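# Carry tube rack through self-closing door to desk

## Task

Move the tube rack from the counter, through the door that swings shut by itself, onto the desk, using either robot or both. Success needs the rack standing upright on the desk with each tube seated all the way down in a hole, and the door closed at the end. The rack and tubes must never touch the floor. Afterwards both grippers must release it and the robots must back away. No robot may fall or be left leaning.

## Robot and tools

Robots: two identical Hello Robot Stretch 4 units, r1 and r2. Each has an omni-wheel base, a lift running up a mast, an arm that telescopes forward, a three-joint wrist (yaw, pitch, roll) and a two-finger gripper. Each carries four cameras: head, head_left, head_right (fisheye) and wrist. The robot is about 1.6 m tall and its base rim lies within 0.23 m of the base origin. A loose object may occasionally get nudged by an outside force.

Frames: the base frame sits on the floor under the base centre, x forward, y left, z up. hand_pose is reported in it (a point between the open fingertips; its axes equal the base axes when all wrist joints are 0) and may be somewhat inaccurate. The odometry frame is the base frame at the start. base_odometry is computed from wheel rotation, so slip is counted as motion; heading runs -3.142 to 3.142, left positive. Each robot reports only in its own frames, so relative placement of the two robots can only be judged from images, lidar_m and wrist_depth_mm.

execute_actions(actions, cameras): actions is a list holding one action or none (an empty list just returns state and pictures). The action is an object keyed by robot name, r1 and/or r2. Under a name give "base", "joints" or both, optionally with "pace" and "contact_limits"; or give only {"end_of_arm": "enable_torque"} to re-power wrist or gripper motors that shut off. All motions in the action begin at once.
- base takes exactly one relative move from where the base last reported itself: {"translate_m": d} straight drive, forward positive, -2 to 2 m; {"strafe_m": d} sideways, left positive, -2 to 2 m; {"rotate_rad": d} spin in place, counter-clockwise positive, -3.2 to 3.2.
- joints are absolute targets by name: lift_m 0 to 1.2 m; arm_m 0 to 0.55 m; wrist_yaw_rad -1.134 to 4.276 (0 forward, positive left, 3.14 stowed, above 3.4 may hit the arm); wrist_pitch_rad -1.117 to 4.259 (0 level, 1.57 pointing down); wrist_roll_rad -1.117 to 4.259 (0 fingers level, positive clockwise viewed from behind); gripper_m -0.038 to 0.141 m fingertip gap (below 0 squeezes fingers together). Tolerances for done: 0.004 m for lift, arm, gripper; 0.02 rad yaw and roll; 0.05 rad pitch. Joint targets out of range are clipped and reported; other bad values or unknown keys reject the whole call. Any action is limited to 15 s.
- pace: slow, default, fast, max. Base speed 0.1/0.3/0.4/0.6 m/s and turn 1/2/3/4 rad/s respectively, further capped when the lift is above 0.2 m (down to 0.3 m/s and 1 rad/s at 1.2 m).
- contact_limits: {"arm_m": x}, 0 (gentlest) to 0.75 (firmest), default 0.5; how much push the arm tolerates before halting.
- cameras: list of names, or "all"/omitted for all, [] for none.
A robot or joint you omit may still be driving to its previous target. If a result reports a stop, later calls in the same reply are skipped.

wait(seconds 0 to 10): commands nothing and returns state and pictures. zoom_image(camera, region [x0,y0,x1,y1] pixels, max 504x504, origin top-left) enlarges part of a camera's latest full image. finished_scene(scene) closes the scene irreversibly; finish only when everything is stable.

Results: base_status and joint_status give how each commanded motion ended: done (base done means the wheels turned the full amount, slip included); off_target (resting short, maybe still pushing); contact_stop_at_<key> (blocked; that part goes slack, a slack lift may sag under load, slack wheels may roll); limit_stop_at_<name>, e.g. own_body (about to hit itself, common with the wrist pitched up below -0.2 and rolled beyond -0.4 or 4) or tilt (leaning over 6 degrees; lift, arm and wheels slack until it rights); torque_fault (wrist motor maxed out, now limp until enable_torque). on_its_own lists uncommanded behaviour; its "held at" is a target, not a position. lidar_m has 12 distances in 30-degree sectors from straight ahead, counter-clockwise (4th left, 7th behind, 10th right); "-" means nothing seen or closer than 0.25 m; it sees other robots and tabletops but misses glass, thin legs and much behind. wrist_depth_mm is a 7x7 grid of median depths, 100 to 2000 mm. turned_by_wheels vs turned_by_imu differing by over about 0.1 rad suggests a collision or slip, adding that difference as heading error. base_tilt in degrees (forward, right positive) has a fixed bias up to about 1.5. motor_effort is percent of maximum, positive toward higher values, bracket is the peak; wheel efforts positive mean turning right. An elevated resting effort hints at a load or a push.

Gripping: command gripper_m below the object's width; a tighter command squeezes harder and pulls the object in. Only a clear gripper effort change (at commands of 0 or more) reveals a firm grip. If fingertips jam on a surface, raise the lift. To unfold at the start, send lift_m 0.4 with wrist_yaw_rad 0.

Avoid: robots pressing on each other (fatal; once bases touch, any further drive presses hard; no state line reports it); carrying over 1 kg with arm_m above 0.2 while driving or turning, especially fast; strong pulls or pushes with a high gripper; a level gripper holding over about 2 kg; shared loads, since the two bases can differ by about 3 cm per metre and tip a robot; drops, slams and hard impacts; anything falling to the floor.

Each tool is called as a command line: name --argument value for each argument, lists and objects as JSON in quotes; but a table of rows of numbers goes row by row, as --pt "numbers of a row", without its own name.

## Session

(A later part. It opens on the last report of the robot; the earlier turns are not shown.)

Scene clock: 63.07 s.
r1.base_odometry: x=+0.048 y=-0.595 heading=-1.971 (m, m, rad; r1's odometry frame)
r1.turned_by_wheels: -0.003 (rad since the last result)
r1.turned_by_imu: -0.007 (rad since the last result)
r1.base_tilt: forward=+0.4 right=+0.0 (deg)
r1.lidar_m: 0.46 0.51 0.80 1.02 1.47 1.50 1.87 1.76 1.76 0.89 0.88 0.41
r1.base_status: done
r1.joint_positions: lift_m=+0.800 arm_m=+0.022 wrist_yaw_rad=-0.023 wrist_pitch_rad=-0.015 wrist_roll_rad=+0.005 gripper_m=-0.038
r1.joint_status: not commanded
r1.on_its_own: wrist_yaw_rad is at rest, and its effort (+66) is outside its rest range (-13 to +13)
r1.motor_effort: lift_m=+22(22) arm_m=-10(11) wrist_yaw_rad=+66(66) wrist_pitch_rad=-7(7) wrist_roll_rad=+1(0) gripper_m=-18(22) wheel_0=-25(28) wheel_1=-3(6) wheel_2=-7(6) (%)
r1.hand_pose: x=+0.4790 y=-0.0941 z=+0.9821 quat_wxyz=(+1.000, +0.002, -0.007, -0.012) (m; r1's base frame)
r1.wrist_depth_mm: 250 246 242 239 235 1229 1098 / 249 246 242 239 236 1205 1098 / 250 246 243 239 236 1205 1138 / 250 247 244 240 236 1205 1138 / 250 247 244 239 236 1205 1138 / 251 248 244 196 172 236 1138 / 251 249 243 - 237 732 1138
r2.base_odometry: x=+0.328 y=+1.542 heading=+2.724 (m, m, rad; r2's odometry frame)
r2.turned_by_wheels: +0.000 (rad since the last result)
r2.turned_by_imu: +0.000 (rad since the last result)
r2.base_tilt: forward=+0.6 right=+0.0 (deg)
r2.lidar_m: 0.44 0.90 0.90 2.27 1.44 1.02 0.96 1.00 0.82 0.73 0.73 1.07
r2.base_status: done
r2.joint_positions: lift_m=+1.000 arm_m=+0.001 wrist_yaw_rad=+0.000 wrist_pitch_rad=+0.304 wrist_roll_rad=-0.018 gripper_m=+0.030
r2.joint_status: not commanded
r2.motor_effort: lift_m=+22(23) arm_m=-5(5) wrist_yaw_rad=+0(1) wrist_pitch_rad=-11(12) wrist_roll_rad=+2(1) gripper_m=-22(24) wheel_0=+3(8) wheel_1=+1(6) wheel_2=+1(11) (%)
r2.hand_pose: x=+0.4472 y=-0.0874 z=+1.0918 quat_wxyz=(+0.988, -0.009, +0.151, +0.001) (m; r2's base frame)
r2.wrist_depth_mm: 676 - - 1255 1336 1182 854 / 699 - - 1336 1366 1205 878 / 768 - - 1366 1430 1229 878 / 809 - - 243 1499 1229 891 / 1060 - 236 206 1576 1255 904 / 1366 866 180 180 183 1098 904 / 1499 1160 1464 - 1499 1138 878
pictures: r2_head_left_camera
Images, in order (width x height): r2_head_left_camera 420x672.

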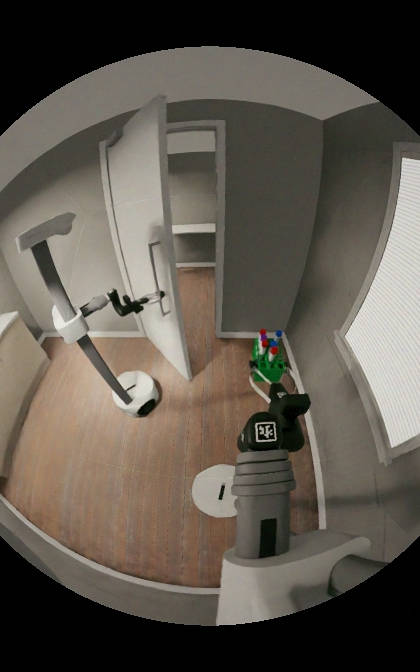

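execute_actions --actions '[{"r1":{"base":{"translate_m":-0.16},"pace":"slow"},"r2":{"base":{"translate_m":0.5}}}]' --cameras '[]'

Scene clock: 67.47 s.
r1.base_odometry: x=+0.110 y=-0.448 heading=-1.971 (m, m, rad; r1's odometry frame)
r1.turned_by_wheels: +0.000 (rad since the last result)
r1.turned_by_imu: -0.057 (rad since the last result)
r1.base_tilt: forward=+0.4 right=-0.1 (deg)
r1.lidar_m: 0.41 0.58 0.89 1.08 1.38 1.36 1.67 1.67 1.67 1.93 0.71 0.48
r1.base_status: done
r1.joint_positions: lift_m=+0.800 arm_m=+0.022 wrist_yaw_rad=+0.005 wrist_pitch_rad=-0.015 wrist_roll_rad=+0.005 gripper_m=-0.037
r1.joint_status: not commanded
r1.on_its_own: wrist_yaw_rad is at rest, and its effort (-16) is outside its rest range (-13 to +13)
r1.motor_effort: lift_m=+22(22) arm_m=-10(10) wrist_yaw_rad=-16(66) wrist_pitch_rad=-6(7) wrist_roll_rad=+1(4) gripper_m=-21(20) wheel_0=-4(28) wheel_1=-3(11) wheel_2=+6(9) (%)
r1.hand_pose: x=+0.4816 y=-0.0859 z=+0.9822 quat_wxyz=(+1.000, +0.002, -0.007, +0.003) (m; r1's base frame)
r1.wrist_depth_mm: 300 282 264 247 233 1366 1229 / 301 282 264 248 234 1336 1205 / 303 282 264 249 235 1366 647 / 303 283 265 250 236 1366 1205 / 303 283 266 220 236 1366 1205 / 306 285 179 178 180 1366 1229 / 304 286 265 - 235 1308 1205
r2.base_odometry: x=-0.129 y=+1.745 heading=+2.724 (m, m, rad; r2's odometry frame)
r2.turned_by_wheels: +0.001 (rad since the last result)
r2.turned_by_imu: +0.000 (rad since the last result)
r2.base_tilt: forward=+0.6 right=+0.0 (deg)
r2.lidar_m: 0.44 0.66 0.57 0.71 2.19 1.54 1.45 1.18 0.72 0.70 0.72 1.06
r2.base_status: done
r2.joint_positions: lift_m=+1.000 arm_m=+0.001 wrist_yaw_rad=+0.000 wrist_pitch_rad=+0.304 wrist_roll_rad=-0.018 gripper_m=+0.030
r2.joint_status: not commanded
r2.motor_effort: lift_m=+22(22) arm_m=-5(5) wrist_yaw_rad=+1(0) wrist_pitch_rad=-10(11) wrist_roll_rad=+2(1) gripper_m=-20(24) wheel_0=+4(8) wheel_1=+3(7) wheel_2=+0(10) (%)
r2.hand_pose: x=+0.4472 y=-0.0874 z=+1.0918 quat_wxyz=(+0.988, -0.009, +0.151, +0.001) (m; r2's base frame)
r2.wrist_depth_mm: - - 798 809 831 831 831 / - - 842 854 866 878 854 / - - 866 866 904 931 854 / - - 904 244 960 991 878 / - - 236 207 1008 1042 878 / 1921 1708 180 180 183 1060 878 / 1537 1499 1464 - 1160 1118 842
pictures: none
No camera images: the call's "cameras" was empty. Leave "cameras" out to get every camera's image.

execute_actions --actions '[{"r1":{"base":{"strafe_m":0.07},"joints":{"wrist_yaw_rad":-0.1},"pace":"slow"},"r2":{"base":{"strafe_m":0.2},"pace":"slow"}}]' --cameras '[]'

execute_actions --actions '[{"r1":{"base":{"translate_m":-0.09},"pace":"slow"}}]' --cameras '[]'

execute_actions --actions '[{"r1":{"base":{"strafe_m":0.075},"joints":{"wrist_yaw_rad":-0.2},"pace":"slow"},"r2":{"base":{"strafe_m":0.15},"pace":"slow"}}]' --cameras '[]'

execute_actions --actions '[{"r1":{"base":{"translate_m":-0.06},"pace":"slow"}}]' --cameras '["r2_head_left_camera","r2_head_camera"]'

Scene clock: 75.03 s.
r1.base_odometry: x=+0.174 y=-0.475 heading=-1.974 (m, m, rad; r1's odometry frame)
r1.turned_by_wheels: -0.003 (rad since the last result)
r1.turned_by_imu: -0.003 (rad since the last result)
r1.base_tilt: forward=+0.5 right=+0.0 (deg)
r1.lidar_m: 0.45 0.57 0.87 1.03 1.30 1.33 1.57 1.72 1.72 0.69 0.58 0.45
r1.base_status: done
r1.joint_positions: lift_m=+0.800 arm_m=+0.022 wrist_yaw_rad=-0.123 wrist_pitch_rad=-0.015 wrist_roll_rad=+0.005 gripper_m=-0.038
r1.joint_status: wrist_yaw_rad off_target (ended at -0.123, target -0.100)
r1.on_its_own: wrist_yaw_rad is at rest, and its effort (+66) is outside its rest range (-13 to +13)
r1.motor_effort: lift_m=+22(22) arm_m=-9(10) wrist_yaw_rad=+66(61) wrist_pitch_rad=-6(10) wrist_roll_rad=+3(2) gripper_m=-17(24) wheel_0=-23(23) wheel_1=-3(4) wheel_2=-8(11) (%)
r1.hand_pose: x=+0.4680 y=-0.1222 z=+0.9822 quat_wxyz=(+0.998, +0.002, -0.008, -0.062) (m; r1's base frame)
r1.wrist_depth_mm: 263 257 249 241 232 1281 1205 / 265 257 250 242 232 1308 1255 / 266 256 250 242 233 500 1182 / 265 257 251 242 233 544 1255 / 266 258 250 243 233 1308 1255 / 265 259 250 196 172 232 1255 / 266 259 250 - 235 232 1255
r2.base_odometry: x=-0.210 y=+1.562 heading=+2.724 (m, m, rad; r2's odometry frame)
r2.turned_by_wheels: +0.000 (rad since the last result)
r2.turned_by_imu: -0.001 (rad since the last result)
r2.base_tilt: forward=+0.5 right=+0.1 (deg)
r2.lidar_m: 0.41 0.42 0.48 0.58 2.16 1.54 1.45 1.48 0.99 0.94 0.97 1.16
r2.base_status: done
r2.joint_positions: lift_m=+1.000 arm_m=+0.001 wrist_yaw_rad=+0.000 wrist_pitch_rad=+0.304 wrist_roll_rad=-0.018 gripper_m=+0.030
r2.joint_status: not commanded
r2.motor_effort: lift_m=+22(22) arm_m=-5(5) wrist_yaw_rad=-1(0) wrist_pitch_rad=-11(11) wrist_roll_rad=+2(2) gripper_m=-21(24) wheel_0=-3(8) wheel_1=+2(9) wheel_2=+0(1) (%)
r2.hand_pose: x=+0.4472 y=-0.0874 z=+1.0918 quat_wxyz=(+0.988, -0.009, +0.151, +0.001) (m; r2's base frame)
r2.wrist_depth_mm: - - - 809 820 854 854 / - - - 842 866 878 904 / - - - 866 904 946 946 / - - - 243 960 976 1025 / - - 237 206 976 1042 1060 / 1863 1661 180 179 183 1098 1118 / 1537 1499 1499 - 1138 1182 1138
pictures: none
No camera images: the call's "cameras" was empty. Leave "cameras" out to get every camera's image.

Scene clock: 77.20 s.
r1.base_odometry: x=+0.209 y=-0.393 heading=-1.974 (m, m, rad; r1's odometry frame)
r1.turned_by_wheels: +0.000 (rad since the last result)
r1.turned_by_imu: +0.000 (rad since the last result)
r1.base_tilt: forward=+0.4 right=-0.1 (deg)
r1.lidar_m: 0.48 0.61 0.94 1.12 1.27 1.27 1.52 1.66 1.64 1.93 0.63 0.43
r1.base_status: done
r1.joint_positions: lift_m=+0.800 arm_m=+0.022 wrist_yaw_rad=-0.099 wrist_pitch_rad=-0.015 wrist_roll_rad=+0.005 gripper_m=-0.037
r1.joint_status: not commanded
r1.on_its_own: wrist_yaw_rad moved +0.024 to your old target -0.100
r1.motor_effort: lift_m=+22(22) arm_m=-9(9) wrist_yaw_rad=-4(64) wrist_pitch_rad=-7(5) wrist_roll_rad=+2(2) gripper_m=-20(19) wheel_0=-7(24) wheel_1=-2(7) wheel_2=+3(9) (%)
r1.hand_pose: x=+0.4708 y=-0.1156 z=+0.9823 quat_wxyz=(+0.999, +0.002, -0.008, -0.050) (m; r1's base frame)
r1.wrist_depth_mm: 309 289 267 248 233 1397 1281 / 310 289 267 249 234 1430 1308 / 312 289 267 249 234 603 1255 / 310 289 267 250 235 1397 1281 / 314 290 267 210 235 1430 1308 / 314 291 260 180 180 1397 1308 / 314 293 267 - 234 228 1308
r2.base_odometry: x=-0.210 y=+1.562 heading=+2.724 (m, m, rad; r2's odometry frame)
r2.turned_by_wheels: +0.000 (rad since the last result)
r2.turned_by_imu: +0.000 (rad since the last result)
r2.base_tilt: forward=+0.7 right=+0.0 (deg)
r2.lidar_m: 0.43 0.47 0.45 0.62 2.17 1.55 1.45 1.48 1.02 0.88 0.97 1.15
r2.base_status: not commanded
r2.joint_positions: lift_m=+1.000 arm_m=+0.001 wrist_yaw_rad=+0.000 wrist_pitch_rad=+0.304 wrist_roll_rad=-0.018 gripper_m=+0.030
r2.joint_status: not commanded
r2.motor_effort: lift_m=+22(22) arm_m=-5(5) wrist_yaw_rad=+1(1) wrist_pitch_rad=-11(11) wrist_roll_rad=+1(1) gripper_m=-22(23) wheel_0=-3(3) wheel_1=+2(2) wheel_2=+1(1) (%)
r2.hand_pose: x=+0.4472 y=-0.0874 z=+1.0918 quat_wxyz=(+0.988, -0.009, +0.151, +0.001) (m; r2's base frame)
r2.wrist_depth_mm: - - - 809 820 831 854 / - - - 854 866 878 891 / - - - 866 904 946 946 / - - - 243 960 991 991 / - - 237 206 991 1042 1060 / 1863 1708 179 180 183 1098 1098 / 1537 1499 1464 - 1138 1205 1098
pictures: none
No camera images: the call's "cameras" was empty. Leave "cameras" out to get every camera's image.

Scene clock: 79.83 s.
r1.base_odometry: x=+0.278 y=-0.422 heading=-1.977 (m, m, rad; r1's odometry frame)
r1.turned_by_wheels: -0.003 (rad since the last result)
r1.turned_by_imu: -0.004 (rad since the last result)
r1.base_tilt: forward=+0.4 right=+0.0 (deg)
r1.lidar_m: 0.48 0.62 0.88 1.05 1.21 1.20 1.46 1.71 1.70 0.66 0.53 0.40
r1.base_status: done
r1.joint_positions: lift_m=+0.800 arm_m=+0.021 wrist_yaw_rad=-0.226 wrist_pitch_rad=-0.015 wrist_roll_rad=+0.005 gripper_m=-0.038
r1.joint_status: wrist_yaw_rad off_target (ended at -0.226, target -0.200)
r1.on_its_own: wrist_yaw_rad is at rest, and its effort (+73) is outside its rest range (-13 to +13)
r1.motor_effort: lift_m=+22(22) arm_m=-7(8) wrist_yaw_rad=+73(75) wrist_pitch_rad=-7(8) wrist_roll_rad=+2(2) gripper_m=-18(23) wheel_0=-22(21) wheel_1=-2(1) wheel_2=-10(12) (%)
r1.hand_pose: x=+0.4537 y=-0.1498 z=+0.9823 quat_wxyz=(+0.994, +0.001, -0.008, -0.113) (m; r1's base frame)
r1.wrist_depth_mm: 274 264 252 242 229 228 1336 / 276 264 252 242 229 227 469 / 276 264 253 242 229 229 480 / 276 264 253 243 230 229 1336 / 277 265 254 244 229 229 1366 / 278 266 253 196 171 225 1366 / 278 266 252 - 231 228 1366
r2.base_odometry: x=-0.271 y=+1.425 heading=+2.724 (m, m, rad; r2's odometry frame)
r2.turned_by_wheels: +0.000 (rad since the last result)
r2.turned_by_imu: +0.000 (rad since the last result)
r2.base_tilt: forward=+0.5 right=-0.1 (deg)
r2.lidar_m: 0.40 0.35 0.41 0.53 2.02 1.55 1.47 1.56 1.15 1.09 1.10 1.16
r2.base_status: done
r2.joint_positions: lift_m=+1.000 arm_m=+0.001 wrist_yaw_rad=+0.000 wrist_pitch_rad=+0.304 wrist_roll_rad=-0.018 gripper_m=+0.030
r2.joint_status: not commanded
r2.motor_effort: lift_m=+22(23) arm_m=-5(5) wrist_yaw_rad=+1(1) wrist_pitch_rad=-11(11) wrist_roll_rad=+2(2) gripper_m=-27(23) wheel_0=-3(7) wheel_1=+2(3) wheel_2=+1(2) (%)
r2.hand_pose: x=+0.4472 y=-0.0874 z=+1.0918 quat_wxyz=(+0.988, -0.009, +0.151, +0.001) (m; r2's base frame)
r2.wrist_depth_mm: - - - - 831 842 854 / - - - - 842 878 891 / - - - - 904 904 946 / - - - 243 946 976 991 / - - 236 207 991 1042 1060 / 1025 1756 179 180 184 1078 1138 / 931 1499 1499 - 1118 1182 1182
pictures: none
No camera images: the call's "cameras" was empty. Leave "cameras" out to get every camera's image.

Scene clock: 81.67 s.
r1.base_odometry: x=+0.301 y=-0.367 heading=-1.978 (m, m, rad; r1's odometry frame)
r1.turned_by_wheels: -0.001 (rad since the last result)
r1.turned_by_imu: -0.001 (rad since the last result)
r1.base_tilt: forward=+0.4 right=-0.1 (deg)
r1.lidar_m: 0.49 0.66 0.93 1.10 1.17 1.18 1.40 1.65 1.67 1.93 0.56 0.39
r1.base_status: done
r1.joint_positions: lift_m=+0.800 arm_m=+0.021 wrist_yaw_rad=-0.207 wrist_pitch_rad=-0.015 wrist_roll_rad=+0.005 gripper_m=-0.038
r1.joint_status: not commanded
r1.on_its_own: wrist_yaw_rad is at rest, and its effort (+18) is outside its rest range (-13 to +13)
r1.motor_effort: lift_m=+22(22) arm_m=-7(7) wrist_yaw_rad=+18(74) wrist_pitch_rad=-6(5) wrist_roll_rad=+3(3) gripper_m=-18(19) wheel_0=-10(26) wheel_1=-4(7) wheel_2=+1(8) (%)
r1.hand_pose: x=+0.4565 y=-0.1449 z=+0.9823 quat_wxyz=(+0.995, +0.002, -0.008, -0.103) (m; r1's base frame)
r1.wrist_depth_mm: 307 286 266 249 231 1430 1366 / 309 287 266 248 231 1397 500 / 309 287 266 250 232 521 1366 / 310 289 267 250 233 1430 1366 / 310 289 267 250 233 1430 1366 / 312 289 263 180 178 1464 1397 / 312 290 265 - 233 228 1366
r2.base_odometry: x=-0.271 y=+1.425 heading=+2.724 (m, m, rad; r2's odometry frame)
r2.turned_by_wheels: +0.000 (rad since the last result)
r2.turned_by_imu: +0.000 (rad since the last result)
r2.base_tilt: forward=+0.5 right=+0.0 (deg)
r2.lidar_m: 0.42 0.35 0.39 0.56 2.00 1.56 1.49 1.51 1.19 1.06 1.13 1.13
r2.base_status: not commanded
r2.joint_positions: lift_m=+1.000 arm_m=+0.001 wrist_yaw_rad=+0.000 wrist_pitch_rad=+0.304 wrist_roll_rad=-0.018 gripper_m=+0.030
r2.joint_status: not commanded
r2.motor_effort: lift_m=+22(22) arm_m=-5(5) wrist_yaw_rad=+1(1) wrist_pitch_rad=-12(12) wrist_roll_rad=+2(1) gripper_m=-21(23) wheel_0=-3(3) wheel_1=+2(2) wheel_2=+1(1) (%)
r2.hand_pose: x=+0.4472 y=-0.0874 z=+1.0918 quat_wxyz=(+0.988, -0.009, +0.151, +0.001) (m; r2's base frame)
r2.wrist_depth_mm: - - - - 820 831 854 / - - - - 866 866 891 / - - - - 904 917 946 / - - - 244 946 976 976 / - - 236 206 991 1008 1042 / 1042 1708 179 181 183 1098 1138 / 960 1537 1464 - 1138 1205 1205
pictures: r2_head_camera, r2_head_left_camera
Images, in order (width x height): r2_head_camera 420x560, r2_head_left_camera 420x672.

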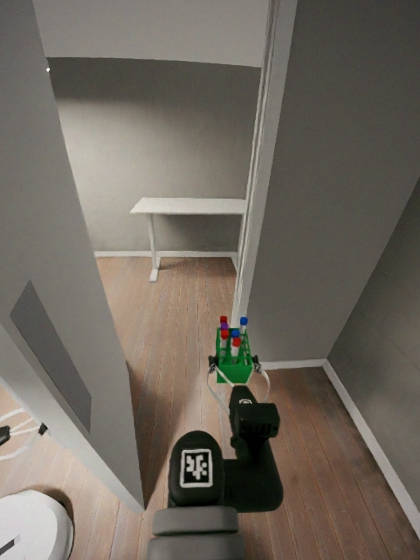

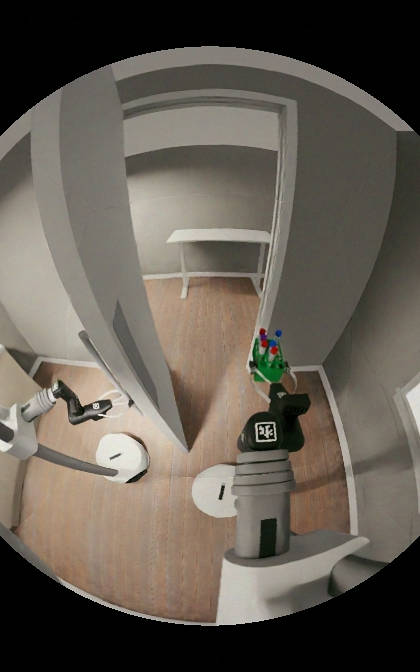

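execute_actions --actions '[{"r1":{"base":{"strafe_m":0.07},"joints":{"wrist_yaw_rad":-0.33},"pace":"slow"},"r2":{"base":{"translate_m":0.35}}}]' --cameras '[]'

execute_actions --actions '[{"r1":{"base":{"translate_m":-0.06},"pace":"slow"},"r2":{"base":{"rotate_rad":0.24},"pace":"slow"}}]' --cameras '[]'

execute_actions --actions '[{"r2":{"base":{"translate_m":0.45}}}]' --cameras '["r2_head_left_camera","r2_head_camera"]'

Scene clock: 87.97 s.
r1.base_odometry: x=+0.365 y=-0.395 heading=-1.980 (m, m, rad; r1's odometry frame)
r1.turned_by_wheels: -0.002 (rad since the last result)
r1.turned_by_imu: -0.003 (rad since the last result)
r1.base_tilt: forward=+0.4 right=+0.0 (deg)
r1.lidar_m: 0.49 0.66 0.87 1.02 1.12 1.12 1.31 1.72 1.73 2.01 0.68 0.40
r1.base_status: done
r1.joint_positions: lift_m=+0.800 arm_m=+0.021 wrist_yaw_rad=-0.353 wrist_pitch_rad=-0.015 wrist_roll_rad=+0.005 gripper_m=-0.038
r1.joint_status: wrist_yaw_rad off_target (ended at -0.353, target -0.330)
r1.on_its_own: wrist_yaw_rad is at rest, and its effort (+66) is outside its rest range (-13 to +13)
r1.motor_effort: lift_m=+22(22) arm_m=-6(7) wrist_yaw_rad=+66(63) wrist_pitch_rad=-5(7) wrist_roll_rad=+0(2) gripper_m=-16(23) wheel_0=-21(18) wheel_1=-1(7) wheel_2=-9(11) (%)
r1.hand_pose: x=+0.4324 y=-0.1818 z=+0.9823 quat_wxyz=(+0.984, +0.001, -0.008, -0.176) (m; r1's base frame)
r1.wrist_depth_mm: 273 262 252 243 230 473 931 / 273 263 253 241 231 504 1430 / 274 263 252 243 230 603 1464 / 274 264 253 243 232 231 1464 / 276 264 254 244 232 609 1464 / 276 265 253 197 173 230 1464 / 276 265 252 - 234 229 1464
r2.base_odometry: x=-0.591 y=+1.567 heading=+2.724 (m, m, rad; r2's odometry frame)
r2.turned_by_wheels: +0.000 (rad since the last result)
r2.turned_by_imu: -0.001 (rad since the last result)
r2.base_tilt: forward=+0.7 right=+0.0 (deg)
r2.lidar_m: 0.44 0.64 0.34 0.27 0.76 1.94 1.82 1.68 1.15 1.08 1.08 0.78
r2.base_status: done
r2.joint_positions: lift_m=+1.000 arm_m=+0.001 wrist_yaw_rad=+0.000 wrist_pitch_rad=+0.304 wrist_roll_rad=-0.018 gripper_m=+0.030
r2.joint_status: not commanded
r2.motor_effort: lift_m=+22(22) arm_m=-5(5) wrist_yaw_rad=+1(1) wrist_pitch_rad=-12(12) wrist_roll_rad=+2(2) gripper_m=-23(19) wheel_0=+3(8) wheel_1=+1(5) wheel_2=+1(10) (%)
r2.hand_pose: x=+0.4472 y=-0.0874 z=+1.0918 quat_wxyz=(+0.988, -0.009, +0.151, +0.001) (m; r2's base frame)
r2.wrist_depth_mm: - - - - 530 500 508 / - - - - 535 525 535 / - - - 1756 554 554 564 / - - - 244 569 585 603 / - - 236 206 597 621 634 / 1863 1708 180 180 184 654 691 / 1499 1499 1499 - 676 715 741
pictures: none
No camera images: the call's "cameras" was empty. Leave "cameras" out to get every camera's image.

Scene clock: 89.80 s.
r1.base_odometry: x=+0.389 y=-0.340 heading=-1.981 (m, m, rad; r1's odometry frame)
r1.turned_by_wheels: +0.000 (rad since the last result)
r1.turned_by_imu: +0.000 (rad since the last result)
r1.base_tilt: forward=+0.4 right=-0.1 (deg)
r1.lidar_m: 0.46 0.72 0.92 1.09 1.08 1.08 1.28 1.67 1.66 1.97 0.78 0.37
r1.base_status: done
r1.joint_positions: lift_m=+0.800 arm_m=+0.021 wrist_yaw_rad=-0.328 wrist_pitch_rad=-0.015 wrist_roll_rad=+0.005 gripper_m=-0.037
r1.joint_status: not commanded
r1.on_its_own: wrist_yaw_rad moved +0.026 to your old target -0.330
r1.motor_effort: lift_m=+22(22) arm_m=-6(6) wrist_yaw_rad=-8(66) wrist_pitch_rad=-6(4) wrist_roll_rad=+2(0) gripper_m=-20(20) wheel_0=-5(27) wheel_1=-1(6) wheel_2=+4(5) (%)
r1.hand_pose: x=+0.4370 y=-0.1756 z=+0.9823 quat_wxyz=(+0.987, +0.001, -0.008, -0.163) (m; r1's base frame)
r1.wrist_depth_mm: 307 286 265 249 233 549 1464 / 309 286 265 249 233 569 1464 / 307 286 265 249 234 683 1464 / 309 287 266 249 234 683 1464 / 310 287 266 217 234 691 1464 / 312 289 260 178 179 683 1464 / 310 289 265 - 232 228 1499
r2.base_odometry: x=-0.591 y=+1.567 heading=+2.964 (m, m, rad; r2's odometry frame)
r2.turned_by_wheels: +0.239 (rad since the last result)
r2.turned_by_imu: +0.236 (rad since the last result)
r2.base_tilt: forward=+0.5 right=+0.1 (deg)
r2.lidar_m: 0.41 0.50 0.34 0.33 2.20 1.82 1.82 1.34 1.08 1.09 0.92 0.77
r2.base_status: done
r2.joint_positions: lift_m=+1.000 arm_m=+0.001 wrist_yaw_rad=+0.000 wrist_pitch_rad=+0.304 wrist_roll_rad=-0.018 gripper_m=+0.030
r2.joint_status: not commanded
r2.motor_effort: lift_m=+22(22) arm_m=-5(5) wrist_yaw_rad=+1(2) wrist_pitch_rad=-12(11) wrist_roll_rad=+2(2) gripper_m=-23(22) wheel_0=-4(7) wheel_1=-4(7) wheel_2=-3(6) (%)
r2.hand_pose: x=+0.4472 y=-0.0874 z=+1.0918 quat_wxyz=(+0.988, -0.009, +0.151, +0.001) (m; r2's base frame)
r2.wrist_depth_mm: - - - - - - 459 / - - - - - - 459 / - - - 1808 - - 459 / 741 - - 243 - - 480 / 741 - 237 205 - - 508 / 683 1661 179 180 183 554 544 / 691 1464 1499 - 1576 585 574
pictures: none
No camera images: the call's "cameras" was empty. Leave "cameras" out to get every camera's image.

Scene clock: 92.80 s.
r1.base_odometry: x=+0.389 y=-0.340 heading=-1.981 (m, m, rad; r1's odometry frame)
r1.turned_by_wheels: +0.000 (rad since the last result)
r1.turned_by_imu: +0.000 (rad since the last result)
r1.base_tilt: forward=+0.4 right=-0.1 (deg)
r1.lidar_m: 0.49 0.73 0.92 1.08 1.08 1.08 1.29 1.66 1.66 1.92 1.97 0.41
r1.base_status: not commanded
r1.joint_positions: lift_m=+0.800 arm_m=+0.021 wrist_yaw_rad=-0.328 wrist_pitch_rad=-0.015 wrist_roll_rad=+0.005 gripper_m=-0.037
r1.joint_status: not commanded
r1.motor_effort: lift_m=+22(22) arm_m=-6(6) wrist_yaw_rad=-7(7) wrist_pitch_rad=-5(4) wrist_roll_rad=+1(1) gripper_m=-20(20) wheel_0=-5(5) wheel_1=-1(1) wheel_2=+4(4) (%)
r1.hand_pose: x=+0.4370 y=-0.1756 z=+0.9823 quat_wxyz=(+0.987, +0.001, -0.008, -0.163) (m; r1's base frame)
r1.wrist_depth_mm: 306 286 265 248 232 1537 1464 / 307 285 266 248 234 1576 1464 / 307 286 266 249 234 1576 1464 / 309 287 266 250 235 1537 1499 / 310 287 267 216 235 1576 1499 / 310 289 260 178 179 1576 1499 / 310 290 266 - 233 228 1464
r2.base_odometry: x=-1.034 y=+1.646 heading=+2.964 (m, m, rad; r2's odometry frame)
r2.turned_by_wheels: +0.000 (rad since the last result)
r2.turned_by_imu: +0.000 (rad since the last result)
r2.base_tilt: forward=+0.6 right=+0.0 (deg)
r2.lidar_m: 0.42 0.51 0.37 0.31 0.34 0.52 2.25 1.40 1.19 0.71 0.46 1.65
r2.base_status: done
r2.joint_positions: lift_m=+1.000 arm_m=+0.001 wrist_yaw_rad=+0.000 wrist_pitch_rad=+0.304 wrist_roll_rad=-0.018 gripper_m=+0.030
r2.joint_status: not commanded
r2.motor_effort: lift_m=+22(22) arm_m=-6(5) wrist_yaw_rad=+1(1) wrist_pitch_rad=-11(11) wrist_roll_rad=+1(1) gripper_m=-22(22) wheel_0=+2(8) wheel_1=+1(4) wheel_2=+1(8) (%)
r2.hand_pose: x=+0.4472 y=-0.0874 z=+1.0918 quat_wxyz=(+0.988, -0.009, +0.151, +0.001) (m; r2's base frame)
r2.wrist_depth_mm: - - - - 1983 1863 1863 / - - - - - 1921 1863 / - - - 1397 1808 1708 1983 / - - - 243 - - - / - - 238 208 - - - / 1863 1708 180 180 184 1863 1808 / 1499 1499 1499 - 1537 1537 1576
pictures: r2_head_camera, r2_head_left_camera
Images, in order (width x height): r2_head_camera 420x560, r2_head_left_camera 420x672.

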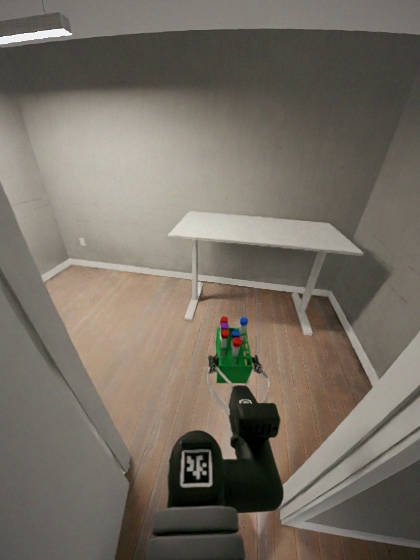

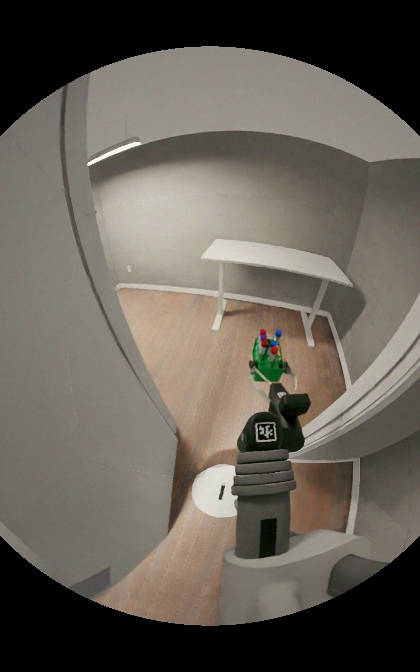

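execute_actions --actions '[{"r2":{"base":{"translate_m":0.75},"joints":{"lift_m":1.05}}}]' --cameras '[]'

execute_actions --actions '[{"r1":{"joints":{"gripper_m":0.14}},"r2":{"base":{"rotate_rad":-0.4},"pace":"slow"}}]' --cameras '[]'

execute_actions --actions '[{"r2":{"base":{"translate_m":0.35},"joints":{"arm_m":0.3}}}]' --cameras '["r1_head_camera","r2_head_camera","r2_wrist_camera"]'

Scene clock: 100.13 s.
r1.base_odometry: x=+0.389 y=-0.340 heading=-1.981 (m, m, rad; r1's odometry frame)
r1.turned_by_wheels: +0.000 (rad since the last result)
r1.turned_by_imu: +0.001 (rad since the last result)
r1.base_tilt: forward=+0.4 right=+0.0 (deg)
r1.lidar_m: 0.50 0.71 0.92 1.11 1.08 1.08 1.29 1.68 1.68 1.95 1.97 0.39
r1.base_status: not commanded
r1.joint_positions: lift_m=+0.800 arm_m=+0.021 wrist_yaw_rad=-0.328 wrist_pitch_rad=-0.015 wrist_roll_rad=+0.005 gripper_m=-0.037
r1.joint_status: not commanded
r1.motor_effort: lift_m=+22(22) arm_m=-6(6) wrist_yaw_rad=-8(9) wrist_pitch_rad=-5(6) wrist_roll_rad=+4(1) gripper_m=-18(19) wheel_0=-5(5) wheel_1=-1(1) wheel_2=+4(4) (%)
r1.hand_pose: x=+0.4370 y=-0.1756 z=+0.9823 quat_wxyz=(+0.987, +0.001, -0.008, -0.163) (m; r1's base frame)
r1.wrist_depth_mm: 306 286 266 248 233 1576 1464 / 309 287 265 248 233 1537 1464 / 309 286 266 249 234 1537 1464 / 309 286 266 249 235 1576 1464 / 310 286 267 216 236 1576 1499 / 312 289 259 178 179 1576 1499 / 310 290 266 - 234 227 1499
r2.base_odometry: x=-1.772 y=+1.778 heading=+2.964 (m, m, rad; r2's odometry frame)
r2.turned_by_wheels: +0.000 (rad since the last result)
r2.turned_by_imu: +0.000 (rad since the last result)
r2.base_tilt: forward=+0.6 right=+0.1 (deg)
r2.lidar_m: 0.42 1.89 2.37 0.62 0.43 0.53 3.01 0.62 0.57 1.34 1.09 0.86
r2.base_status: done
r2.joint_positions: lift_m=+1.050 arm_m=+0.001 wrist_yaw_rad=+0.000 wrist_pitch_rad=+0.304 wrist_roll_rad=-0.018 gripper_m=+0.030
r2.joint_status: all done
r2.motor_effort: lift_m=+23(24) arm_m=-5(6) wrist_yaw_rad=+1(1) wrist_pitch_rad=-12(10) wrist_roll_rad=+1(1) gripper_m=-25(24) wheel_0=+4(8) wheel_1=+1(3) wheel_2=-1(10) (%)
r2.hand_pose: x=+0.4472 y=-0.0874 z=+1.1417 quat_wxyz=(+0.988, -0.009, +0.151, +0.001) (m; r2's base frame)
r2.wrist_depth_mm: 1499 1430 1397 1366 1308 1281 1205 / 1537 1537 1464 1397 1397 1281 1255 / 1618 1576 1499 1205 1397 1366 1336 / 1756 1661 820 243 917 917 931 / 1863 1808 237 206 699 732 732 / 1921 1756 180 180 183 1576 1537 / 1576 1576 1537 - 1661 1661 1618
pictures: none
No camera images: the call's "cameras" was empty. Leave "cameras" out to get every camera's image.

Scene clock: 102.77 s.
r1.base_odometry: x=+0.389 y=-0.340 heading=-1.980 (m, m, rad; r1's odometry frame)
r1.turned_by_wheels: +0.000 (rad since the last result)
r1.turned_by_imu: +0.000 (rad since the last result)
r1.base_tilt: forward=+0.4 right=-0.1 (deg)
r1.lidar_m: 0.73 0.84 0.91 1.09 1.07 1.08 1.28 1.66 1.65 1.96 1.97 0.70
r1.base_status: not commanded
r1.joint_positions: lift_m=+0.800 arm_m=+0.021 wrist_yaw_rad=-0.330 wrist_pitch_rad=-0.015 wrist_roll_rad=+0.005 gripper_m=+0.140
r1.joint_status: all done
r1.motor_effort: lift_m=+22(22) arm_m=-6(6) wrist_yaw_rad=-1(42) wrist_pitch_rad=-9(6) wrist_roll_rad=+0(3) gripper_m=-2(15) wheel_0=+0(5) wheel_1=+1(1) wheel_2=+0(6) (%)
r1.hand_pose: x=+0.4366 y=-0.1761 z=+0.9823 quat_wxyz=(+0.986, +0.001, -0.008, -0.164) (m; r1's base frame)
r1.wrist_depth_mm: 492 500 517 535 1756 1576 1499 / 488 508 521 535 1708 1618 1464 / 488 508 525 539 1708 1618 1499 / 492 504 525 539 1756 1618 1464 / 492 508 521 539 1756 1618 1499 / 496 508 521 539 554 1537 1464 / 496 504 525 - 1756 1576 1464
r2.base_odometry: x=-1.772 y=+1.778 heading=+2.565 (m, m, rad; r2's odometry frame)
r2.turned_by_wheels: -0.399 (rad since the last result)
r2.turned_by_imu: -0.394 (rad since the last result)
r2.base_tilt: forward=+0.6 right=+0.0 (deg)
r2.lidar_m: 0.43 0.88 2.04 2.36 0.51 0.42 0.50 1.00 0.61 0.63 1.35 1.01
r2.base_status: done
r2.joint_positions: lift_m=+1.050 arm_m=+0.001 wrist_yaw_rad=+0.000 wrist_pitch_rad=+0.304 wrist_roll_rad=-0.018 gripper_m=+0.030
r2.joint_status: not commanded
r2.motor_effort: lift_m=+23(23) arm_m=-5(5) wrist_yaw_rad=+1(0) wrist_pitch_rad=-11(11) wrist_roll_rad=+1(2) gripper_m=-24(24) wheel_0=+4(8) wheel_1=+3(6) wheel_2=+4(6) (%)
r2.hand_pose: x=+0.4472 y=-0.0874 z=+1.1417 quat_wxyz=(+0.988, -0.009, +0.151, +0.001) (m; r2's base frame)
r2.wrist_depth_mm: 1205 1255 1336 1430 1464 1537 1281 / 1229 1308 1397 1499 1576 1618 1308 / 1281 1336 1397 1464 1576 1618 1308 / 917 891 842 243 931 1025 1308 / 715 723 237 207 1708 1661 1366 / 1430 1537 180 180 184 1618 1366 / 1499 1537 1576 - 1618 1576 1366
pictures: none
No camera images: the call's "cameras" was empty. Leave "cameras" out to get every camera's image.

Scene clock: 105.40 s.
r1.base_odometry: x=+0.389 y=-0.340 heading=-1.980 (m, m, rad; r1's odometry frame)
r1.turned_by_wheels: +0.000 (rad since the last result)
r1.turned_by_imu: +0.000 (rad since the last result)
r1.base_tilt: forward=+0.4 right=-0.1 (deg)
r1.lidar_m: 1.01 0.92 0.92 1.08 1.07 1.07 1.30 1.67 1.65 1.97 1.95 1.87
r1.base_status: not commanded
r1.joint_positions: lift_m=+0.800 arm_m=+0.021 wrist_yaw_rad=-0.330 wrist_pitch_rad=-0.015 wrist_roll_rad=+0.005 gripper_m=+0.140
r1.joint_status: not commanded
r1.motor_effort: lift_m=+22(22) arm_m=-6(6) wrist_yaw_rad=-3(1) wrist_pitch_rad=-7(7) wrist_roll_rad=+0(2) gripper_m=-1(1) wheel_0=+0(0) wheel_1=+1(0) wheel_2=+0(0) (%)
r1.hand_pose: x=+0.4366 y=-0.1761 z=+0.9823 quat_wxyz=(+0.986, +0.001, -0.008, -0.164) (m; r1's base frame)
r1.wrist_depth_mm: 715 842 1060 1921 1863 1618 1464 / 715 842 1060 1921 1808 1576 1464 / 715 854 1008 1921 1756 1618 1464 / 715 854 1042 1983 1756 1618 1464 / 707 842 1025 1983 1808 1576 1464 / 707 788 991 1863 1756 1537 1499 / 707 820 1060 - 1808 1576 1499
r2.base_odometry: x=-2.065 y=+1.969 heading=+2.565 (m, m, rad; r2's odometry frame)
r2.turned_by_wheels: +0.000 (rad since the last result)
r2.turned_by_imu: +0.000 (rad since the last result)
r2.base_tilt: forward=+0.7 right=+0.0 (deg)
r2.lidar_m: 0.54 0.52 0.62 2.41 1.14 0.71 0.73 0.81 0.77 1.28 1.07 0.62
r2.base_status: done
r2.joint_positions: lift_m=+1.050 arm_m=+0.299 wrist_yaw_rad=+0.000 wrist_pitch_rad=+0.304 wrist_roll_rad=-0.018 gripper_m=+0.030
r2.joint_status: all done
r2.motor_effort: lift_m=+23(23) arm_m=+5(7) wrist_yaw_rad=+0(1) wrist_pitch_rad=-11(11) wrist_roll_rad=+2(2) gripper_m=-20(19) wheel_0=+3(9) wheel_1=+1(5) wheel_2=+1(9) (%)
r2.hand_pose: x=+0.7453 y=-0.0874 z=+1.1417 quat_wxyz=(+0.988, -0.009, +0.151, +0.001) (m; r2's base frame)
r2.wrist_depth_mm: 691 732 768 820 866 917 976 / 723 768 798 854 904 976 1025 / 759 788 831 854 960 1025 1118 / 778 831 866 243 904 917 1118 / 621 634 236 206 640 640 640 / 477 445 180 180 183 488 492 / 397 392 382 - 399 394 407
pictures: r1_head_camera, r2_head_camera, r2_wrist_camera
Images, in order (width x height): r1_head_camera 420x560, r2_head_camera 420x560, r2_wrist_camera 616x392.

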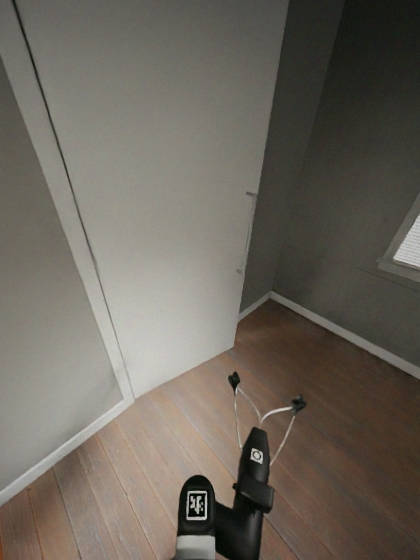

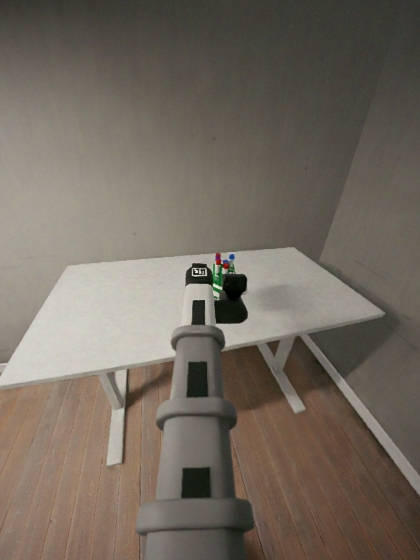

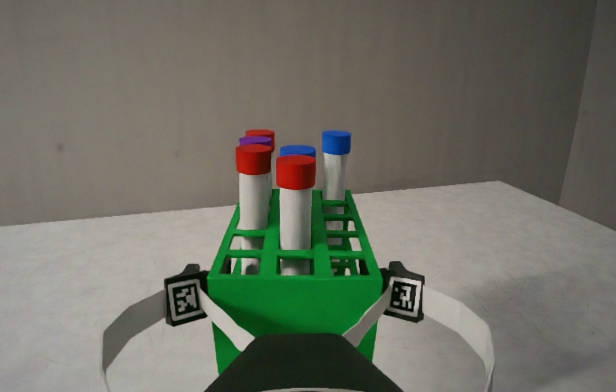

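execute_actions --actions '[{"r2":{"joints":{"lift_m":0.926},"pace":"slow"}}]' --cameras '[]'

Scene clock: 109.77 s.
r1.base_odometry: x=+0.389 y=-0.340 heading=-1.980 (m, m, rad; r1's odometry frame)
r1.turned_by_wheels: +0.000 (rad since the last result)
r1.turned_by_imu: +0.000 (rad since the last result)
r1.base_tilt: forward=+0.4 right=-0.1 (deg)
r1.lidar_m: 1.09 0.92 0.94 1.08 1.08 1.07 1.27 1.66 1.67 1.95 1.96 1.89
r1.base_status: not commanded
r1.joint_positions: lift_m=+0.800 arm_m=+0.021 wrist_yaw_rad=-0.330 wrist_pitch_rad=-0.015 wrist_roll_rad=+0.005 gripper_m=+0.140
r1.joint_status: not commanded
r1.motor_effort: lift_m=+22(22) arm_m=-6(6) wrist_yaw_rad=-1(2) wrist_pitch_rad=-8(6) wrist_roll_rad=+1(1) gripper_m=+1(0) wheel_0=+0(0) wheel_1=+0(0) wheel_2=+0(0) (%)
r1.hand_pose: x=+0.4366 y=-0.1761 z=+0.9823 quat_wxyz=(+0.986, +0.001, -0.008, -0.164) (m; r1's base frame)
r1.wrist_depth_mm: 778 960 1308 1863 1808 1576 1464 / 778 976 1336 1983 1808 1576 1499 / 778 960 1308 1921 1808 1618 1464 / 778 991 1308 1983 1808 1618 1499 / 778 960 1308 1921 1808 1576 1499 / 778 891 1205 1808 1756 1537 1499 / 778 946 1281 - 1808 1618 1499
r2.base_odometry: x=-2.065 y=+1.969 heading=+2.565 (m, m, rad; r2's odometry frame)
r2.turned_by_wheels: +0.000 (rad since the last result)
r2.turned_by_imu: -0.001 (rad since the last result)
r2.base_tilt: forward=+0.6 right=-0.1 (deg)
r2.lidar_m: 0.53 0.55 0.62 2.43 1.14 0.73 0.67 0.67 0.78 1.26 1.06 0.62
r2.base_status: not commanded
r2.joint_positions: lift_m=+0.926 arm_m=+0.299 wrist_yaw_rad=+0.000 wrist_pitch_rad=+0.304 wrist_roll_rad=-0.018 gripper_m=+0.030
r2.joint_status: all done
r2.motor_effort: lift_m=+17(24) arm_m=+6(6) wrist_yaw_rad=+0(0) wrist_pitch_rad=-13(10) wrist_roll_rad=+1(2) gripper_m=-21(21) wheel_0=+3(3) wheel_1=+1(1) wheel_2=+1(1) (%)
r2.hand_pose: x=+0.7453 y=-0.0874 z=+1.0182 quat_wxyz=(+0.988, -0.009, +0.151, +0.001) (m; r2's base frame)
r2.wrist_depth_mm: 691 723 778 820 866 917 976 / 715 759 809 854 917 960 1025 / 750 778 831 854 931 976 1060 / 535 539 500 243 549 559 554 / 373 379 236 206 384 384 384 / 287 266 179 180 184 294 293 / 238 234 229 - 239 238 -
pictures: none
No camera images: the call's "cameras" was empty. Leave "cameras" out to get every camera's image.

execute_actions --actions '[{"r2":{"joints":{"lift_m":0.915},"pace":"slow"}}]' --cameras '[]'

execute_actions --actions '[{"r2":{"joints":{"gripper_m":0.14}}}]' --cameras '[]'

execute_actions --actions '[{"r2":{"base":{"translate_m":-0.1},"joints":{"arm_m":0}}}]' --cameras '["r1_head_camera","r2_wrist_camera"]'

Scene clock: 113.27 s.
r1.base_odometry: x=+0.389 y=-0.340 heading=-1.980 (m, m, rad; r1's odometry frame)
r1.turned_by_wheels: +0.000 (rad since the last result)
r1.turned_by_imu: +0.000 (rad since the last result)
r1.base_tilt: forward=+0.4 right=-0.1 (deg)
r1.lidar_m: 1.09 0.90 0.93 1.10 1.08 1.09 1.27 1.65 1.68 1.94 1.96 1.88
r1.base_status: not commanded
r1.joint_positions: lift_m=+0.800 arm_m=+0.021 wrist_yaw_rad=-0.330 wrist_pitch_rad=-0.015 wrist_roll_rad=+0.005 gripper_m=+0.140
r1.joint_status: not commanded
r1.motor_effort: lift_m=+22(22) arm_m=-6(6) wrist_yaw_rad=-2(1) wrist_pitch_rad=-6(6) wrist_roll_rad=+1(1) gripper_m=+0(1) wheel_0=+0(0) wheel_1=+0(0) wheel_2=+0(0) (%)
r1.hand_pose: x=+0.4366 y=-0.1761 z=+0.9823 quat_wxyz=(+0.986, +0.001, -0.008, -0.164) (m; r1's base frame)
r1.wrist_depth_mm: 788 960 1308 1921 1808 1618 1464 / 778 960 1308 1863 1808 1618 1499 / 778 976 1308 1983 1756 1576 1464 / 778 976 1366 1921 1808 1618 1464 / 778 991 1308 1921 1808 1576 1464 / 768 917 1205 1863 1756 1537 1464 / 788 946 1281 - 1808 1618 1464
r2.base_odometry: x=-2.065 y=+1.969 heading=+2.565 (m, m, rad; r2's odometry frame)
r2.turned_by_wheels: +0.000 (rad since the last result)
r2.turned_by_imu: -0.001 (rad since the last result)
r2.base_tilt: forward=+0.6 right=+0.1 (deg)
r2.lidar_m: 0.51 0.51 0.64 2.41 1.13 0.73 0.66 0.68 0.77 1.26 1.10 0.62
r2.base_status: not commanded
r2.joint_positions: lift_m=+0.915 arm_m=+0.299 wrist_yaw_rad=+0.000 wrist_pitch_rad=+0.304 wrist_roll_rad=-0.018 gripper_m=+0.030
r2.joint_status: all done
r2.motor_effort: lift_m=+17(15) arm_m=+6(6) wrist_yaw_rad=+0(1) wrist_pitch_rad=-11(12) wrist_roll_rad=+1(1) gripper_m=-25(24) wheel_0=+3(3) wheel_1=+1(1) wheel_2=+1(1) (%)
r2.hand_pose: x=+0.7453 y=-0.0874 z=+1.0072 quat_wxyz=(+0.988, -0.009, +0.151, +0.001) (m; r2's base frame)
r2.wrist_depth_mm: 699 741 768 809 866 917 976 / 715 759 809 854 904 960 1008 / 750 778 809 866 891 917 1060 / 508 508 469 244 521 521 525 / 351 357 236 206 366 366 359 / 268 251 180 180 183 276 274 / 225 220 215 - 225 224 -
pictures: none
No camera images: the call's "cameras" was empty. Leave "cameras" out to get every camera's image.

Scene clock: 115.37 s.
r1.base_odometry: x=+0.389 y=-0.340 heading=-1.980 (m, m, rad; r1's odometry frame)
r1.turned_by_wheels: +0.000 (rad since the last result)
r1.turned_by_imu: +0.000 (rad since the last result)
r1.base_tilt: forward=+0.3 right=-0.1 (deg)
r1.lidar_m: 1.08 0.91 0.91 1.09 1.07 1.07 1.31 1.67 1.65 1.96 1.96 1.90
r1.base_status: not commanded
r1.joint_positions: lift_m=+0.800 arm_m=+0.021 wrist_yaw_rad=-0.330 wrist_pitch_rad=-0.015 wrist_roll_rad=+0.005 gripper_m=+0.140
r1.joint_status: not commanded
r1.motor_effort: lift_m=+22(22) arm_m=-6(6) wrist_yaw_rad=-2(2) wrist_pitch_rad=-8(4) wrist_roll_rad=+0(1) gripper_m=-1(1) wheel_0=+0(0) wheel_1=+0(0) wheel_2=+0(0) (%)
r1.hand_pose: x=+0.4366 y=-0.1761 z=+0.9823 quat_wxyz=(+0.986, +0.001, -0.008, -0.164) (m; r1's base frame)
r1.wrist_depth_mm: 768 960 1281 1921 1808 1576 1464 / 768 976 1308 1921 1808 1618 1499 / 778 976 1308 1983 1808 1576 1464 / 778 976 1308 1921 1808 1618 1464 / 778 976 1308 1863 1808 1576 1464 / 788 891 1205 1863 1756 1576 1499 / 778 946 1281 - 1808 1576 1499
r2.base_odometry: x=-2.065 y=+1.969 heading=+2.565 (m, m, rad; r2's odometry frame)
r2.turned_by_wheels: +0.000 (rad since the last result)
r2.turned_by_imu: +0.000 (rad since the last result)
r2.base_tilt: forward=+0.6 right=+0.0 (deg)
r2.lidar_m: 0.52 0.54 0.63 2.42 1.13 0.74 0.68 0.70 0.74 1.26 1.08 0.64
r2.base_status: not commanded
r2.joint_positions: lift_m=+0.915 arm_m=+0.299 wrist_yaw_rad=+0.000 wrist_pitch_rad=+0.303 wrist_roll_rad=-0.018 gripper_m=+0.140
r2.joint_status: all done
r2.motor_effort: lift_m=+17(17) arm_m=+5(6) wrist_yaw_rad=-1(0) wrist_pitch_rad=-8(11) wrist_roll_rad=+1(1) gripper_m=+2(17) wheel_0=+3(2) wheel_1=+1(1) wheel_2=+1(2) (%)
r2.hand_pose: x=+0.7453 y=-0.0874 z=+1.0075 quat_wxyz=(+0.989, -0.009, +0.151, +0.001) (m; r2's base frame)
r2.wrist_depth_mm: 699 732 768 820 854 904 960 / 723 759 798 854 904 960 1025 / 750 778 820 691 917 931 1078 / 504 517 477 267 525 525 530 / 355 362 324 217 347 364 366 / 271 250 195 193 203 266 274 / 226 229 226 - 236 225 -
pictures: none
No camera images: the call's "cameras" was empty. Leave "cameras" out to get every camera's image.

Scene clock: 117.37 s.
r1.base_odometry: x=+0.389 y=-0.340 heading=-1.980 (m, m, rad; r1's odometry frame)
r1.turned_by_wheels: +0.000 (rad since the last result)
r1.turned_by_imu: +0.000 (rad since the last result)
r1.base_tilt: forward=+0.4 right=-0.1 (deg)
r1.lidar_m: 1.10 0.91 0.92 1.09 1.06 1.07 1.28 1.66 1.67 1.93 1.96 1.85
r1.base_status: not commanded
r1.joint_positions: lift_m=+0.800 arm_m=+0.021 wrist_yaw_rad=-0.330 wrist_pitch_rad=-0.015 wrist_roll_rad=+0.005 gripper_m=+0.140
r1.joint_status: not commanded
r1.motor_effort: lift_m=+22(22) arm_m=-6(6) wrist_yaw_rad=-1(2) wrist_pitch_rad=-8(5) wrist_roll_rad=+0(1) gripper_m=+1(0) wheel_0=+0(0) wheel_1=+0(0) wheel_2=+0(0) (%)
r1.hand_pose: x=+0.4366 y=-0.1761 z=+0.9823 quat_wxyz=(+0.986, +0.001, -0.008, -0.164) (m; r1's base frame)
r1.wrist_depth_mm: 788 960 1281 1863 1808 1618 1499 / 778 960 1308 1983 1808 1618 1464 / 778 976 1308 1983 1808 1618 1464 / 788 976 1336 1921 1808 1618 1499 / 778 946 1336 1983 1808 1576 1464 / 768 891 1205 1808 1756 1537 1464 / 788 931 1281 - 1756 1576 1499
r2.base_odometry: x=-1.982 y=+1.915 heading=+2.565 (m, m, rad; r2's odometry frame)
r2.turned_by_wheels: +0.000 (rad since the last result)
r2.turned_by_imu: -0.001 (rad since the last result)
r2.base_tilt: forward=+0.6 right=-0.1 (deg)
r2.lidar_m: 0.61 0.62 0.79 2.41 0.97 0.63 0.58 0.58 0.72 1.21 1.29 0.73
r2.base_status: done
r2.joint_positions: lift_m=+0.915 arm_m=+0.001 wrist_yaw_rad=+0.000 wrist_pitch_rad=+0.302 wrist_roll_rad=-0.018 gripper_m=+0.140
r2.joint_status: all done
r2.motor_effort: lift_m=+17(17) arm_m=-5(5) wrist_yaw_rad=+1(0) wrist_pitch_rad=-8(9) wrist_roll_rad=+1(2) gripper_m=+3(0) wheel_0=-2(7) wheel_1=-2(7) wheel_2=+0(9) (%)
r2.hand_pose: x=+0.4473 y=-0.0875 z=+1.0075 quat_wxyz=(+0.989, -0.009, +0.151, +0.001) (m; r2's base frame)
r2.wrist_depth_mm: 991 1060 1118 1205 1255 1336 1229 / 1042 1118 1160 1205 1336 1366 1229 / 904 904 891 609 917 931 1160 / 517 512 521 530 580 640 931 / 1205 433 1366 1397 1576 1464 1308 / 1255 1255 1397 1499 1576 1499 1281 / 1308 1336 1464 - 1464 1366 1308
pictures: r1_head_camera, r2_wrist_camera
Images, in order (width x height): r1_head_camera 420x560, r2_wrist_camera 616x392.

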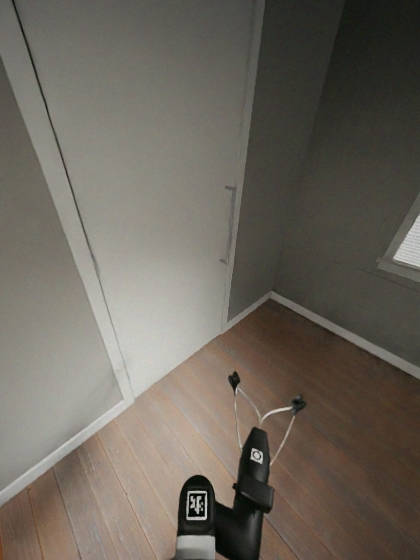

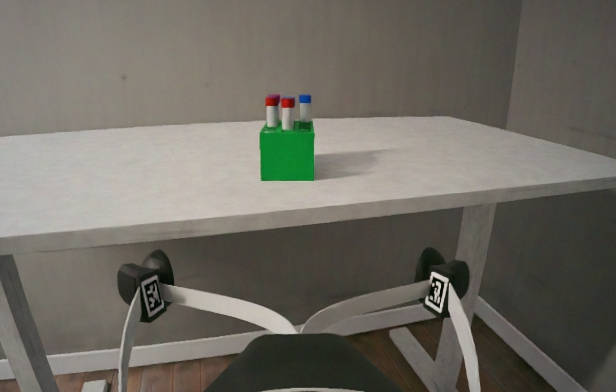

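finished_scene --scene 2

The scene is finished: the task was done.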